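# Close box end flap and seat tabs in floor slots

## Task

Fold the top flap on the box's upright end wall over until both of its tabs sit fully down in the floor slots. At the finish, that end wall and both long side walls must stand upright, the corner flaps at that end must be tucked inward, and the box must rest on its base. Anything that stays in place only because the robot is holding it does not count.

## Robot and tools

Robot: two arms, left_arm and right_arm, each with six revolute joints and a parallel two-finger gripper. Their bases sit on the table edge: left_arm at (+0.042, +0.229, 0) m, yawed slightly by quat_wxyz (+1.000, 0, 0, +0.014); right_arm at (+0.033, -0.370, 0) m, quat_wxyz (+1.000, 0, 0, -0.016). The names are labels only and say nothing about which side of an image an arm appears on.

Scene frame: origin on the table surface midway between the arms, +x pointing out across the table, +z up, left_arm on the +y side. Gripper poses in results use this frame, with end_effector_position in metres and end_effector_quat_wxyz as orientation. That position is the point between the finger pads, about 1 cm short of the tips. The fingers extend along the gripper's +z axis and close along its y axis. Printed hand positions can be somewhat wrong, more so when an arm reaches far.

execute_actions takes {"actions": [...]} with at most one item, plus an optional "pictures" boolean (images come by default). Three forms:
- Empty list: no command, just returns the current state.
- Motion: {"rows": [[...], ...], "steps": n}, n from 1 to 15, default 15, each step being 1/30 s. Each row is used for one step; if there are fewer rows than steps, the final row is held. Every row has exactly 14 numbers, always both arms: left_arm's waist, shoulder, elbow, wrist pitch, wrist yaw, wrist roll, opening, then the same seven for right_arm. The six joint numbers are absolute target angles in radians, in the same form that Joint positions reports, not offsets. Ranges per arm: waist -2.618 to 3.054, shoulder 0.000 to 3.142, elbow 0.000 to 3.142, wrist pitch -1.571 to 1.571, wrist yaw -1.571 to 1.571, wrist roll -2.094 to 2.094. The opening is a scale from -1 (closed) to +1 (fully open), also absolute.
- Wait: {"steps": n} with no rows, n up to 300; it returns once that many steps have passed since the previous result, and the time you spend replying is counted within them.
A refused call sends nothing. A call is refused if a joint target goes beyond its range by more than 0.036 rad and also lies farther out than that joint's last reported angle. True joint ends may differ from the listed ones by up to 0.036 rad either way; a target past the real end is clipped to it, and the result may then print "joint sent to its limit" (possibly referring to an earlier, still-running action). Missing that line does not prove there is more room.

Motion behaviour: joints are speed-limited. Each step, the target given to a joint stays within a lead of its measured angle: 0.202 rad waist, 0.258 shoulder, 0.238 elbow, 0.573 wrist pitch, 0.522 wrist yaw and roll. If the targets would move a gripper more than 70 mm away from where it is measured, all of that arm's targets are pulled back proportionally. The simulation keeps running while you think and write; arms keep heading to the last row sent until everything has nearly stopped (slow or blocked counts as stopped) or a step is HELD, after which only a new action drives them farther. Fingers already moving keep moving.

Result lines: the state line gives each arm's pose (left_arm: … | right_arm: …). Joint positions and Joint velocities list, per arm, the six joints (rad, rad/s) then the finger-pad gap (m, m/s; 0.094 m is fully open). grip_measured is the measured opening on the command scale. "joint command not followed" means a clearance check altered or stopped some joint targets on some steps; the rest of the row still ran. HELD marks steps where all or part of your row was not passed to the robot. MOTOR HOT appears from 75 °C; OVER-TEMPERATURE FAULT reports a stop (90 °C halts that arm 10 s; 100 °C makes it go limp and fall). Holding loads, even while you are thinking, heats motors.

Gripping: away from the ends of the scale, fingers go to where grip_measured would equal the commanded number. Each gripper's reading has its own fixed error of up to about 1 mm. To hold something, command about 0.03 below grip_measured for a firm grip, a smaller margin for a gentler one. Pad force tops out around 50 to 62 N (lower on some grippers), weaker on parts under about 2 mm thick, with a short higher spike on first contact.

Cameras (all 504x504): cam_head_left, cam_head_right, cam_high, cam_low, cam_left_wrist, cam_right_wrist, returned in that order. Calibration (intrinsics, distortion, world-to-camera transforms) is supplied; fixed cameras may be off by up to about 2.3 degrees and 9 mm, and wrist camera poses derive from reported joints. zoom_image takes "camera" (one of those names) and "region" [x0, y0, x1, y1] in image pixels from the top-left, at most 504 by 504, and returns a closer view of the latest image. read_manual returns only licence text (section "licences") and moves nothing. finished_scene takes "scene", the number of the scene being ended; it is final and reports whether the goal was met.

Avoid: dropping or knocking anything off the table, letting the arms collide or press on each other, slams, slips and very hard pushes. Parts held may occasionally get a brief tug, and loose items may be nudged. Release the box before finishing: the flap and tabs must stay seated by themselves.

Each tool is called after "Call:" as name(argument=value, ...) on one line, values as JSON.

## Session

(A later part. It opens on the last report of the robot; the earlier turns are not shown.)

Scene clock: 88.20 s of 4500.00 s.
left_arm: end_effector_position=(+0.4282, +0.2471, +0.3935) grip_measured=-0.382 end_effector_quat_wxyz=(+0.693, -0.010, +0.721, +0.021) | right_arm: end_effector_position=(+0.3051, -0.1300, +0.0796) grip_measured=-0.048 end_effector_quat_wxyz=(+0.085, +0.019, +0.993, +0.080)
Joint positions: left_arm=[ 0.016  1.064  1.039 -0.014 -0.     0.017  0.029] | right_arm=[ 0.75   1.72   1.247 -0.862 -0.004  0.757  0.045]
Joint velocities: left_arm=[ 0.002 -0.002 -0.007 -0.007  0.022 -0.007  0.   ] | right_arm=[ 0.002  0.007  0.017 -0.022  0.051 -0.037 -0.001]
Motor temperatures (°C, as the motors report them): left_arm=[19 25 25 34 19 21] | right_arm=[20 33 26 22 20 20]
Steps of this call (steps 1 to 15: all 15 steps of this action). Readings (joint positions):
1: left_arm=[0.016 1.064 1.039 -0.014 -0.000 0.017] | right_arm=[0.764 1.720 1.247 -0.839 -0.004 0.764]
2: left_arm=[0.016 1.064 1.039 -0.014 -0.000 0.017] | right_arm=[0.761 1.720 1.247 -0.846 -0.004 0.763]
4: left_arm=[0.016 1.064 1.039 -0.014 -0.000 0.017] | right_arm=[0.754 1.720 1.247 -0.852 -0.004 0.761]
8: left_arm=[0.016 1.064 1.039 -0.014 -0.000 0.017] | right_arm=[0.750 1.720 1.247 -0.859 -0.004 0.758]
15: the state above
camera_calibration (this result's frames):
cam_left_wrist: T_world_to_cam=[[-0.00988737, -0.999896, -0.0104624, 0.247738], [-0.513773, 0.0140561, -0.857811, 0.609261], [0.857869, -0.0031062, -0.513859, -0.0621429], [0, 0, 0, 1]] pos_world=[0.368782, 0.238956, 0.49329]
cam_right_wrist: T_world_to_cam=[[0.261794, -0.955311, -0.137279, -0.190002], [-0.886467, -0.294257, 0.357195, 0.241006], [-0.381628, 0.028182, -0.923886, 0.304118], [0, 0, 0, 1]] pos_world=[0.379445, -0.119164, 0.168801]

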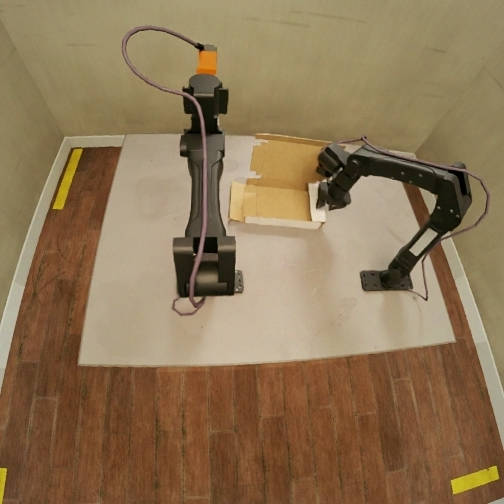

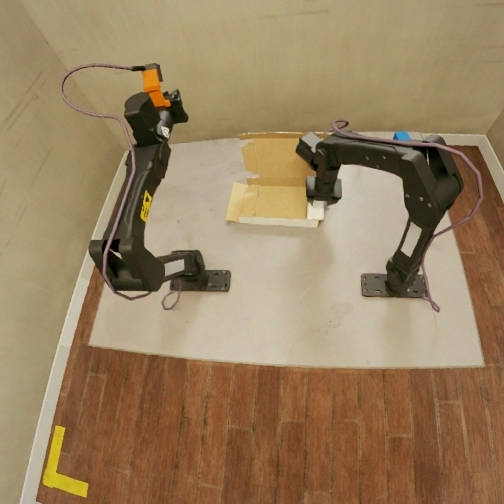

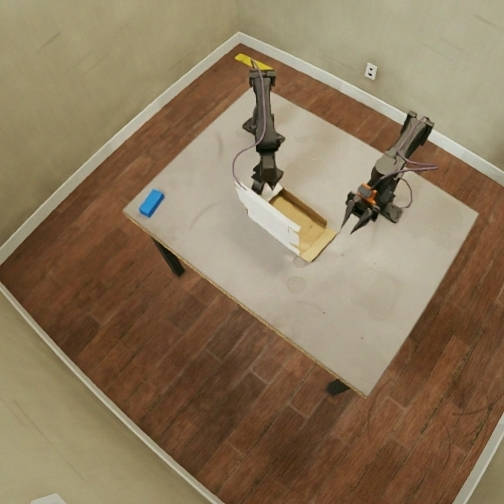

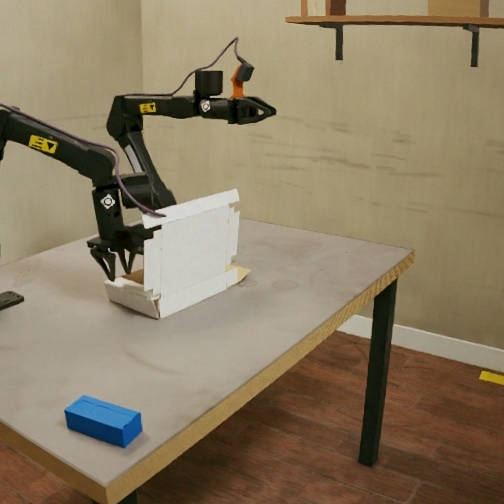

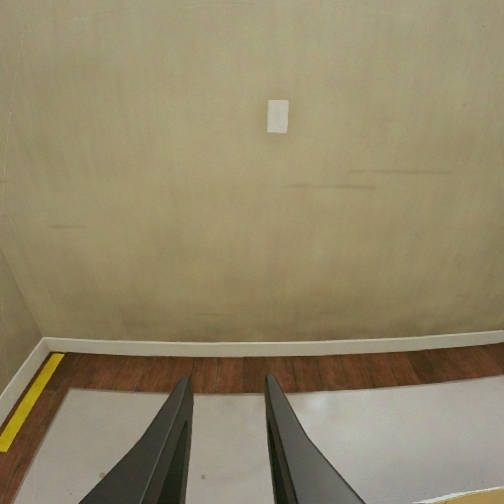

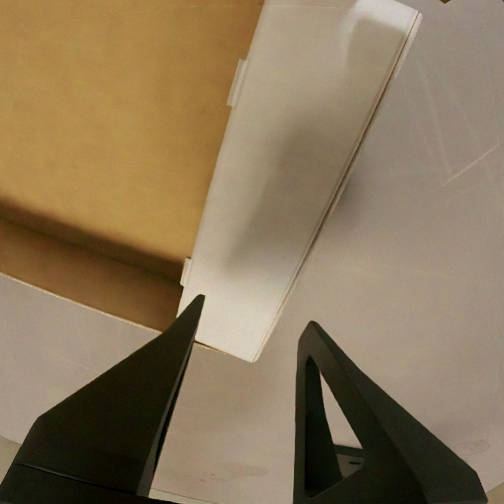

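Call:
execute_actions(actions=[{"rows":[[0.016,1.064,1.039,-0.016,0,0.017,-0.38,0.715,1.70,1.24,-0.87,0,0.72,-0.05],[0.016,1.064,1.039,-0.016,0,0.017,-0.38,0.715,1.70,1.24,-0.87,0,0.72,-0.05],[0.016,1.064,1.039,-0.016,0,0.017,-0.38,0.715,1.70,1.24,-0.87,0,0.72,-0.05],[0.016,1.064,1.039,-0.016,0,0.017,-0.38,0.715,1.70,1.24,-0.87,0,0.72,-0.05],[0.016,1.064,1.039,-0.016,0,0.017,-0.38,0.715,1.70,1.24,-0.87,0,0.72,-0.05],[0.016,1.064,1.039,-0.016,0,0.017,-0.38,0.715,1.70,1.24,-0.87,0,0.72,-0.05],[0.016,1.064,1.039,-0.016,0,0.017,-0.38,0.715,1.74,1.17,-0.76,0,0.72,-0.05],[0.016,1.064,1.039,-0.016,0,0.017,-0.38,0.715,1.74,1.17,-0.76,0,0.72,-0.05],[0.016,1.064,1.039,-0.016,0,0.017,-0.38,0.715,1.74,1.17,-0.76,0,0.72,-0.05],[0.016,1.064,1.039,-0.016,0,0.017,-0.38,0.715,1.74,1.17,-0.76,0,0.72,-0.05],[0.016,1.064,1.039,-0.016,0,0.017,-0.38,0.715,1.79,1.09,-0.64,0,0.72,-0.05]],"steps":15}], pictures=false)

Call:
execute_actions(actions=[{"steps":20}])

Call:
zoom_image(camera="cam_low", region=[0, 160, 280, 340])

Scene clock: 108.00 s of 4500.00 s.
left_arm: end_effector_position=(+0.4282, +0.2471, +0.3935) grip_measured=-0.382 end_effector_quat_wxyz=(+0.693, -0.010, +0.721, +0.021) | right_arm: end_effector_position=(+0.3123, -0.1357, +0.0417) grip_measured=-0.048 end_effector_quat_wxyz=(+0.089, +0.020, +0.992, +0.089)
Joint positions: left_arm=[ 0.016  1.064  1.039 -0.014 -0.     0.017  0.029] | right_arm=[ 0.718  1.758  1.129 -0.691 -0.02   0.728  0.045]
Joint velocities: left_arm=[ 0.002 -0.002 -0.022 -0.037  0.11  -0.022 -0.   ] | right_arm=[-0.002  0.134 -0.105  0.359 -0.11  -0.022  0.   ]
Motor temperatures (°C, as the motors report them): left_arm=[19 25 25 35 19 21] | right_arm=[20 33 27 22 20 20]
Steps of this call (steps 1 to 15: the robot went on to your last target; steps 16 to 90: nothing new was sent; then 16.30 s passed at rest; steps 91 to 105: all 15 steps of this action). Readings (joint positions):
91: left_arm=[0.016 1.064 1.039 -0.014 -0.000 0.017] | right_arm=[0.747 1.720 1.247 -0.863 -0.005 0.752]
92: left_arm=[0.016 1.064 1.039 -0.014 -0.000 0.017] | right_arm=[0.742 1.720 1.247 -0.863 -0.005 0.747]
94: left_arm=[0.016 1.064 1.039 -0.014 -0.000 0.017] | right_arm=[0.727 1.720 1.247 -0.863 -0.005 0.740]
98: left_arm=[0.016 1.064 1.039 -0.014 -0.000 0.017] | right_arm=[0.718 1.720 1.225 -0.830 -0.005 0.732]
105: the state above

Scene clock: 108.67 s of 4500.00 s.
left_arm: end_effector_position=(+0.4282, +0.2471, +0.3935) grip_measured=-0.382 end_effector_quat_wxyz=(+0.693, -0.010, +0.721, +0.021) | right_arm: end_effector_position=(+0.3157, -0.1329, +0.0341) grip_measured=-0.048 end_effector_quat_wxyz=(+0.094, +0.019, +0.991, +0.093)
Joint positions: left_arm=[ 0.016  1.064  1.039 -0.014 -0.     0.017  0.029] | right_arm=[ 0.718  1.775  1.113 -0.644 -0.02   0.727  0.045]
Joint velocities: left_arm=[-0.012 -0.002  0.012 -0.022 -0.081 -0.007 -0.   ] | right_arm=[-0.012  0.002  0.012  0.037  0.037 -0.007  0.   ]
Motor temperatures (°C, as the motors report them): left_arm=[19 25 25 35 19 21] | right_arm=[20 33 27 22 20 20]
Steps of this call (steps 1 to 20: the robot went on to your last target). Readings (joint positions):
1: left_arm=[0.016 1.064 1.039 -0.014 -0.000 0.017] | right_arm=[0.718 1.762 1.126 -0.679 -0.020 0.728]
2: left_arm=[0.016 1.064 1.039 -0.014 -0.000 0.017] | right_arm=[0.718 1.766 1.122 -0.669 -0.020 0.728]
4: left_arm=[0.016 1.064 1.039 -0.014 -0.000 0.017] | right_arm=[0.718 1.773 1.117 -0.656 -0.020 0.728]
8: left_arm=[0.016 1.064 1.039 -0.014 -0.000 0.017] | right_arm=[0.718 1.775 1.114 -0.647 -0.020 0.727]
20: the state above
camera_calibration (this result's frames):
cam_left_wrist: T_world_to_cam=[[-0.00988737, -0.999896, -0.0104624, 0.247738], [-0.513773, 0.0140561, -0.857811, 0.609261], [0.857869, -0.0031062, -0.513859, -0.0621429], [0, 0, 0, 1]] pos_world=[0.368782, 0.238956, 0.49329]
cam_right_wrist: T_world_to_cam=[[0.264697, -0.951505, -0.156762, -0.201559], [-0.892589, -0.303274, 0.333632, 0.267328], [-0.364994, 0.051613, -0.929578, 0.264235], [0, 0, 0, 1]] pos_world=[0.38841, -0.124349, 0.124841]

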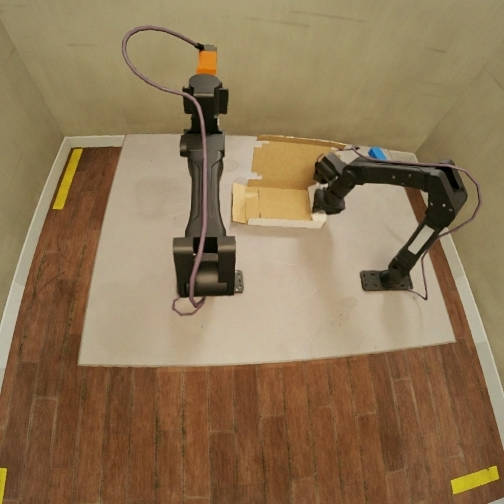

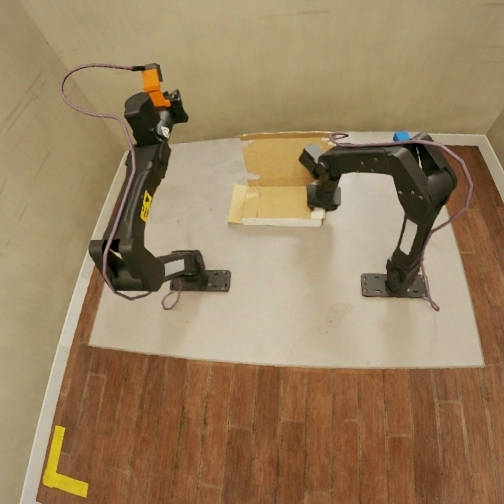

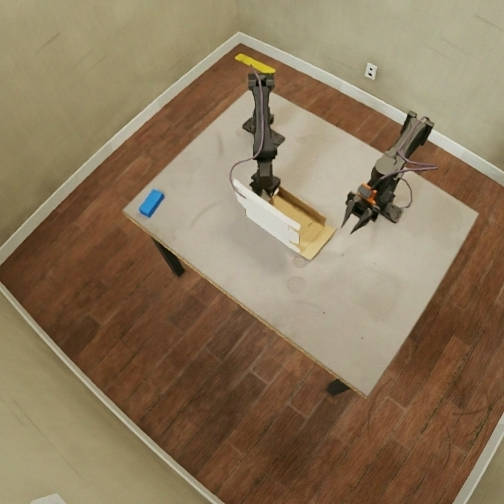

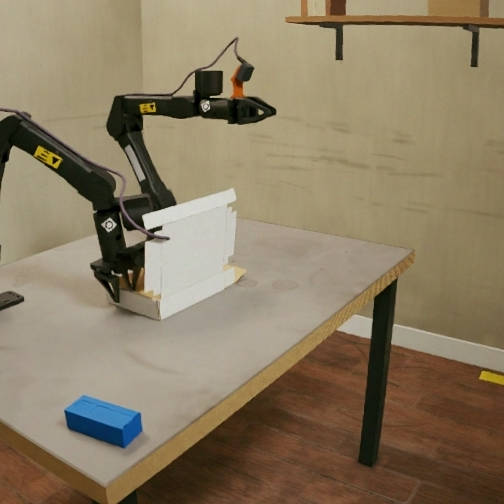

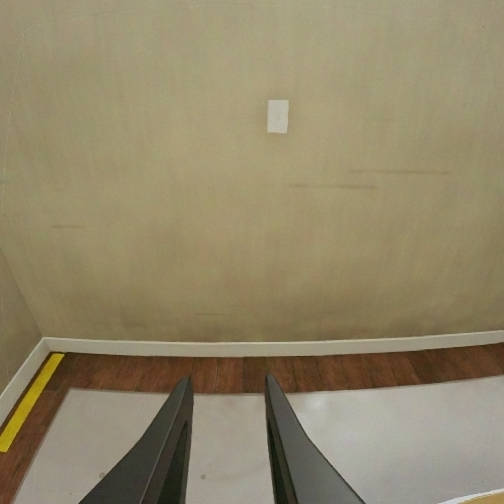

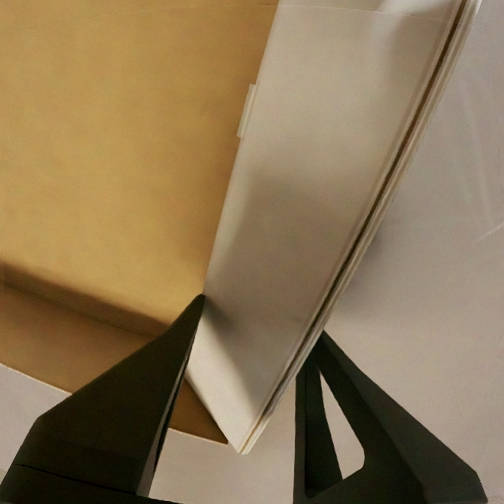

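Region (0, 160, 280, 340) of cam_low's 504x504 image, scaled by 1.800, with more detail than that image has; it fills the top 324 rows of this view, and the rest is white.

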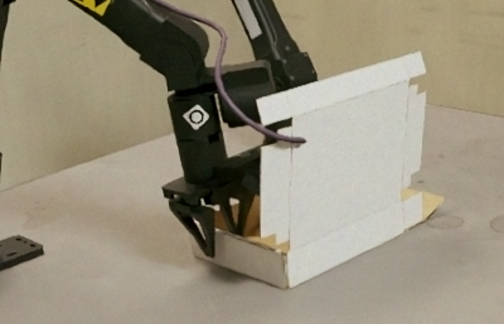

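Good; close.

Call:
execute_actions(actions=[{"rows":[[0.016,1.064,1.039,-0.016,0,0.017,-0.38,0.715,1.79,1.1,-0.64,0,0.72,-0.3],[0.016,1.064,1.039,-0.016,0,0.017,-0.38,0.715,1.79,1.1,-0.64,0,0.72,-0.3],[0.016,1.064,1.039,-0.016,0,0.017,-0.38,0.715,1.79,1.1,-0.64,0,0.72,-0.5],[0.016,1.064,1.039,-0.016,0,0.017,-0.38,0.715,1.79,1.1,-0.64,0,0.72,-0.5],[0.016,1.064,1.039,-0.016,0,0.017,-0.38,0.715,1.79,1.1,-0.64,0,0.72,-0.7],[0.016,1.064,1.039,-0.016,0,0.017,-0.38,0.715,1.79,1.1,-0.64,0,0.72,-0.7],[0.016,1.064,1.039,-0.016,0,0.017,-0.38,0.715,1.79,1.1,-0.64,0,0.72,-1]],"steps":15}], pictures=false)

Call:
execute_actions(actions=[{"steps":10}], pictures=false)

Call:
execute_actions(actions=[{"rows":[[0.016,1.064,1.039,-0.016,0,0.017,-0.38,0.715,1.79,1.1,-0.64,0,0.72,-0.3],[0.016,1.064,1.039,-0.016,0,0.017,-0.38,0.715,1.79,1.1,-0.64,0,0.72,-0.3],[0.016,1.064,1.039,-0.016,0,0.017,-0.38,0.715,1.79,1.1,-0.64,0,0.72,-0.3],[0.016,1.064,1.039,-0.016,0,0.017,-0.38,0.715,1.79,1.1,-0.64,0,0.72,-0.3],[0.016,1.064,1.039,-0.016,0,0.017,-0.38,0.715,1.79,1.1,-0.64,0,0.72,-0.3],[0.016,1.064,1.039,-0.016,0,0.017,-0.38,0.715,1.75,1.2,-0.76,0,0.72,-0.3],[0.016,1.064,1.039,-0.016,0,0.017,-0.38,0.715,1.75,1.2,-0.76,0,0.72,-0.3],[0.016,1.064,1.039,-0.016,0,0.017,-0.38,0.715,1.75,1.2,-0.76,0,0.72,-0.3],[0.016,1.064,1.039,-0.016,0,0.017,-0.38,0.715,1.75,1.2,-0.76,0,0.72,-0.3],[0.016,1.064,1.039,-0.016,0,0.017,-0.38,0.715,1.70,1.33,-0.93,0,0.72,-0.3]],"steps":15}], pictures=false)

Call:
execute_actions(actions=[{"steps":10}], pictures=false)

Call:
execute_actions(actions=[{"rows":[[0.016,1.064,1.039,-0.016,0,0.017,-0.38,0.6,1.2,0.95,-0.95,0,0.72,-0.3]],"steps":15}])

Call:
zoom_image(camera="cam_head_left", region=[200, 120, 380, 250])

Scene clock: 139.00 s of 4500.00 s.
left_arm: end_effector_position=(+0.4282, +0.2471, +0.3935) grip_measured=-0.382 end_effector_quat_wxyz=(+0.693, -0.010, +0.721, +0.021) | right_arm: end_effector_position=(+0.3174, -0.1367, +0.0326) grip_measured=-0.909 end_effector_quat_wxyz=(+0.098, +0.019, +0.992, +0.084)
Joint positions: left_arm=[ 0.016  1.064  1.039 -0.014 -0.     0.017  0.029] | right_arm=[ 0.716  1.779  1.113 -0.647 -0.001  0.723  0.004]
Joint velocities: left_arm=[-0.012  0.002 -0.017 -0.022 -0.007  0.022  0.   ] | right_arm=[ 0.007  0.007 -0.012  0.007 -0.022  0.007  0.001]
Motor temperatures (°C, as the motors report them): left_arm=[19 25 25 37 19 21] | right_arm=[20 32 25 22 20 20]
Steps of this call (steps 1 to 15: the robot went on to your last target; steps 16 to 90: nothing new was sent; then 26.83 s passed at rest; steps 91 to 105: all 15 steps of this action). Readings (joint positions):
91: left_arm=[0.016 1.064 1.039 -0.014 -0.000 0.017] | right_arm=[0.718 1.775 1.113 -0.643 -0.020 0.727]
92: left_arm=[0.016 1.064 1.039 -0.014 -0.000 0.017] | right_arm=[0.718 1.775 1.113 -0.643 -0.019 0.727]
94: left_arm=[0.016 1.064 1.039 -0.014 -0.000 0.017] | right_arm=[0.718 1.775 1.113 -0.643 -0.016 0.726]
98: left_arm=[0.016 1.064 1.039 -0.014 -0.000 0.017] | right_arm=[0.718 1.778 1.113 -0.646 -0.004 0.724]
105: the state above

Scene clock: 139.33 s of 4500.00 s.
left_arm: end_effector_position=(+0.4282, +0.2471, +0.3935) grip_measured=-0.382 end_effector_quat_wxyz=(+0.693, -0.010, +0.721, +0.021) | right_arm: end_effector_position=(+0.3174, -0.1367, +0.0326) grip_measured=-0.909 end_effector_quat_wxyz=(+0.098, +0.019, +0.992, +0.084)
Joint positions: left_arm=[ 0.016  1.064  1.039 -0.014 -0.     0.017  0.029] | right_arm=[ 0.716  1.779  1.113 -0.647 -0.001  0.723  0.004]
Joint velocities: left_arm=[ 0.002 -0.012 -0.002  0.007 -0.037  0.022 -0.001] | right_arm=[-0.002  0.002 -0.002  0.022 -0.022 -0.022  0.001]
Motor temperatures (°C, as the motors report them): left_arm=[19 25 26 37 19 21] | right_arm=[20 32 25 22 20 20]
Steps of this call (steps 1 to 10: the robot went on to your last target). Readings (joint positions):
1: left_arm=[0.016 1.064 1.039 -0.014 -0.000 0.017] | right_arm=[0.716 1.779 1.113 -0.647 -0.001 0.723]
2: left_arm=[0.016 1.064 1.039 -0.014 -0.000 0.017] | right_arm=[0.716 1.779 1.113 -0.647 -0.001 0.723]
4: left_arm=[0.016 1.064 1.039 -0.014 -0.000 0.017] | right_arm=[0.716 1.779 1.113 -0.647 -0.001 0.723]
8: left_arm=[0.016 1.064 1.039 -0.014 -0.000 0.017] | right_arm=[0.716 1.779 1.113 -0.647 -0.001 0.723]
10: the state above

Scene clock: 139.83 s of 4500.00 s.
left_arm: end_effector_position=(+0.4282, +0.2471, +0.3935) grip_measured=-0.382 end_effector_quat_wxyz=(+0.693, -0.010, +0.721, +0.021) | right_arm: end_effector_position=(+0.3270, -0.1288, +0.0965) grip_measured=-0.302 end_effector_quat_wxyz=(+0.111, +0.019, +0.989, +0.095)
Joint positions: left_arm=[ 0.016  1.064  1.039 -0.014 -0.     0.017  0.029] | right_arm=[ 0.716  1.722  1.302 -0.856 -0.001  0.723  0.033]
Joint velocities: left_arm=[-0.002 -0.012  0.007  0.066 -0.007 -0.095  0.   ] | right_arm=[ 0.002 -0.354  0.261 -0.242 -0.051  0.066 -0.   ]
Motor temperatures (°C, as the motors report them): left_arm=[19 25 26 37 19 21] | right_arm=[20 32 26 22 20 20]
Steps of this call (steps 1 to 15: all 15 steps of this action). Readings (joint positions):
1: left_arm=[0.016 1.064 1.039 -0.014 -0.000 0.017] | right_arm=[0.716 1.779 1.113 -0.647 -0.001 0.723]
2: left_arm=[0.016 1.064 1.039 -0.014 -0.000 0.017] | right_arm=[0.716 1.779 1.113 -0.647 -0.001 0.723]
4: left_arm=[0.016 1.064 1.039 -0.014 -0.000 0.017] | right_arm=[0.716 1.779 1.113 -0.647 -0.001 0.723]
8: left_arm=[0.016 1.064 1.039 -0.014 -0.000 0.017] | right_arm=[0.716 1.778 1.144 -0.701 -0.001 0.723]
15: the state above

Scene clock: 140.17 s of 4500.00 s.
left_arm: end_effector_position=(+0.4282, +0.2471, +0.3935) grip_measured=-0.382 end_effector_quat_wxyz=(+0.693, -0.010, +0.721, +0.021) | right_arm: end_effector_position=(+0.3178, -0.1363, +0.1007) grip_measured=-0.302 end_effector_quat_wxyz=(+0.098, +0.019, +0.991, +0.084)
Joint positions: left_arm=[ 0.016  1.064  1.039 -0.014 -0.     0.017  0.029] | right_arm=[ 0.716  1.706  1.31  -0.916 -0.001  0.723  0.033]
Joint velocities: left_arm=[ 0.012 -0.002 -0.007  0.022  0.051  0.007 -0.001] | right_arm=[-0.002  0.002 -0.012 -0.051 -0.007 -0.007 -0.001]
Motor temperatures (°C, as the motors report them): left_arm=[19 25 26 37 19 21] | right_arm=[20 32 26 22 20 20]
Steps of this call (steps 1 to 10: the robot went on to your last target). Readings (joint positions):
1: left_arm=[0.016 1.064 1.039 -0.014 -0.000 0.017] | right_arm=[0.716 1.712 1.308 -0.864 -0.001 0.723]
2: left_arm=[0.016 1.064 1.039 -0.014 -0.000 0.017] | right_arm=[0.716 1.707 1.310 -0.873 -0.001 0.723]
4: left_arm=[0.016 1.064 1.039 -0.014 -0.000 0.017] | right_arm=[0.716 1.706 1.310 -0.890 -0.001 0.723]
8: left_arm=[0.016 1.064 1.039 -0.014 -0.000 0.017] | right_arm=[0.716 1.706 1.310 -0.911 -0.001 0.723]
10: the state above

Scene clock: 140.67 s of 4500.00 s.
left_arm: end_effector_position=(+0.4282, +0.2471, +0.3935) grip_measured=-0.382 end_effector_quat_wxyz=(+0.693, -0.010, +0.721, +0.021) | right_arm: end_effector_position=(+0.2559, -0.2279, +0.1320) grip_measured=-0.302 end_effector_quat_wxyz=(+0.146, +0.077, +0.980, +0.109)
Joint positions: left_arm=[ 0.016  1.064  1.039 -0.014 -0.     0.017  0.029] | right_arm=[ 0.596  1.194  0.953 -0.964 -0.     0.722  0.033]
Joint velocities: left_arm=[-0.002 -0.027  0.007  0.037  0.022  0.051  0.   ] | right_arm=[-0.012  0.012  0.012  0.022 -0.022  0.022  0.001]
Motor temperatures (°C, as the motors report them): left_arm=[19 25 26 37 19 21] | right_arm=[20 32 26 22 20 20]
Steps of this call (steps 1 to 15: all 15 steps of this action). Readings (joint positions):
1: left_arm=[0.016 1.064 1.039 -0.014 -0.000 0.017] | right_arm=[0.707 1.684 1.280 -0.894 -0.006 0.722]
2: left_arm=[0.016 1.064 1.039 -0.014 -0.000 0.017] | right_arm=[0.687 1.633 1.213 -0.873 -0.011 0.722]
4: left_arm=[0.016 1.064 1.039 -0.014 -0.000 0.017] | right_arm=[0.629 1.497 1.072 -0.891 -0.007 0.722]
8: left_arm=[0.016 1.064 1.039 -0.014 -0.000 0.017] | right_arm=[0.596 1.237 0.953 -0.969 -0.000 0.722]
15: the state above
camera_calibration (this result's frames):
cam_left_wrist: T_world_to_cam=[[-0.00988737, -0.999896, -0.0104624, 0.247738], [-0.513773, 0.0140561, -0.857811, 0.609261], [0.857869, -0.0031062, -0.513859, -0.0621429], [0, 0, 0, 1]] pos_world=[0.368782, 0.238956, 0.49329]
cam_right_wrist: T_world_to_cam=[[0.162384, -0.970585, -0.177751, -0.236106], [-0.950583, -0.202186, 0.23561, 0.203295], [-0.264619, 0.130708, -0.955454, 0.333998], [0, 0, 0, 1]] pos_world=[0.319971, -0.231714, 0.229253]

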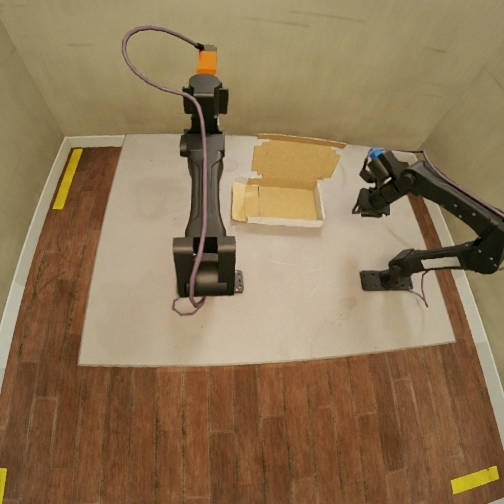

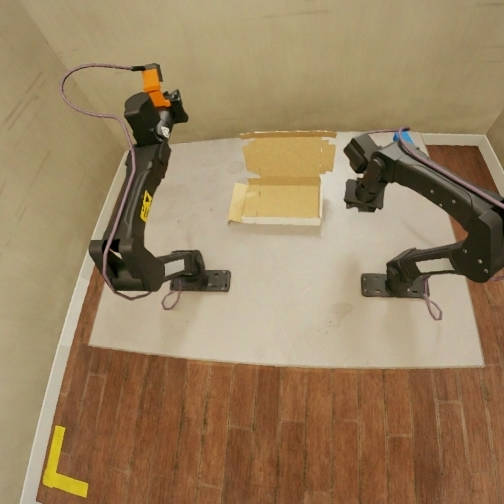

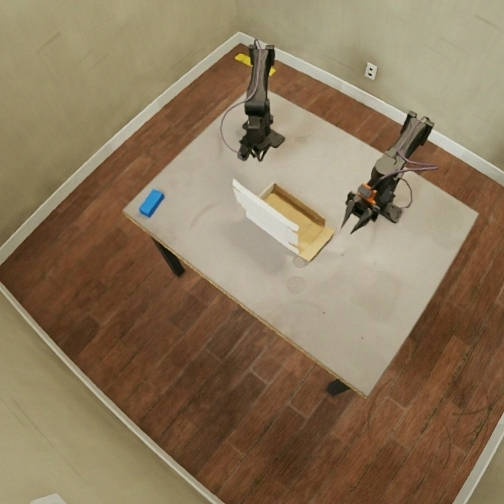

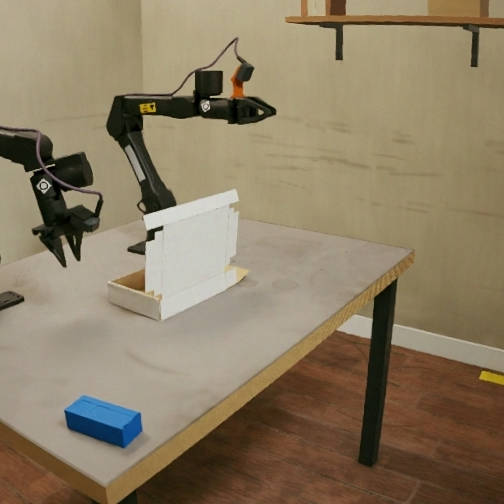

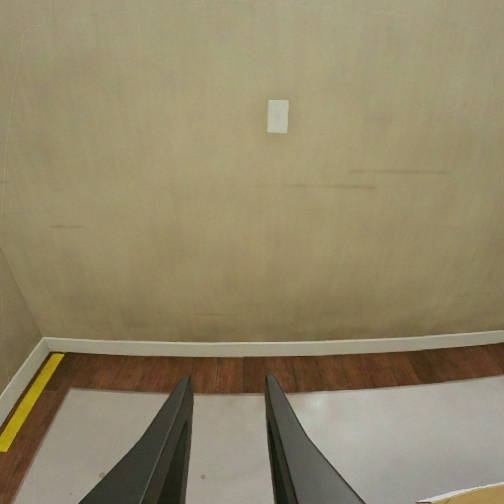

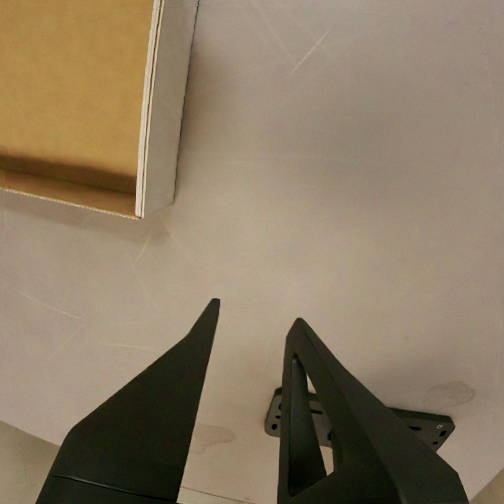

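Region (200, 120, 380, 250) of cam_head_left's 504x504 image, scaled by 2.800, with more detail than that image has.

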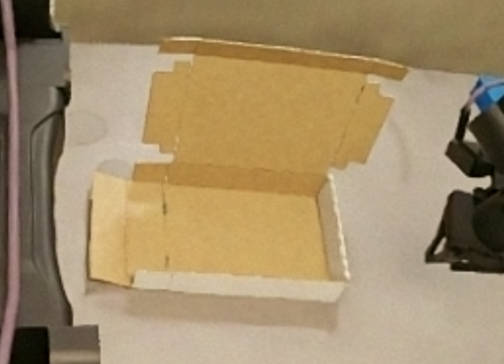

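Call:
finished_scene(scene=2)

The scene is finished: the task was done.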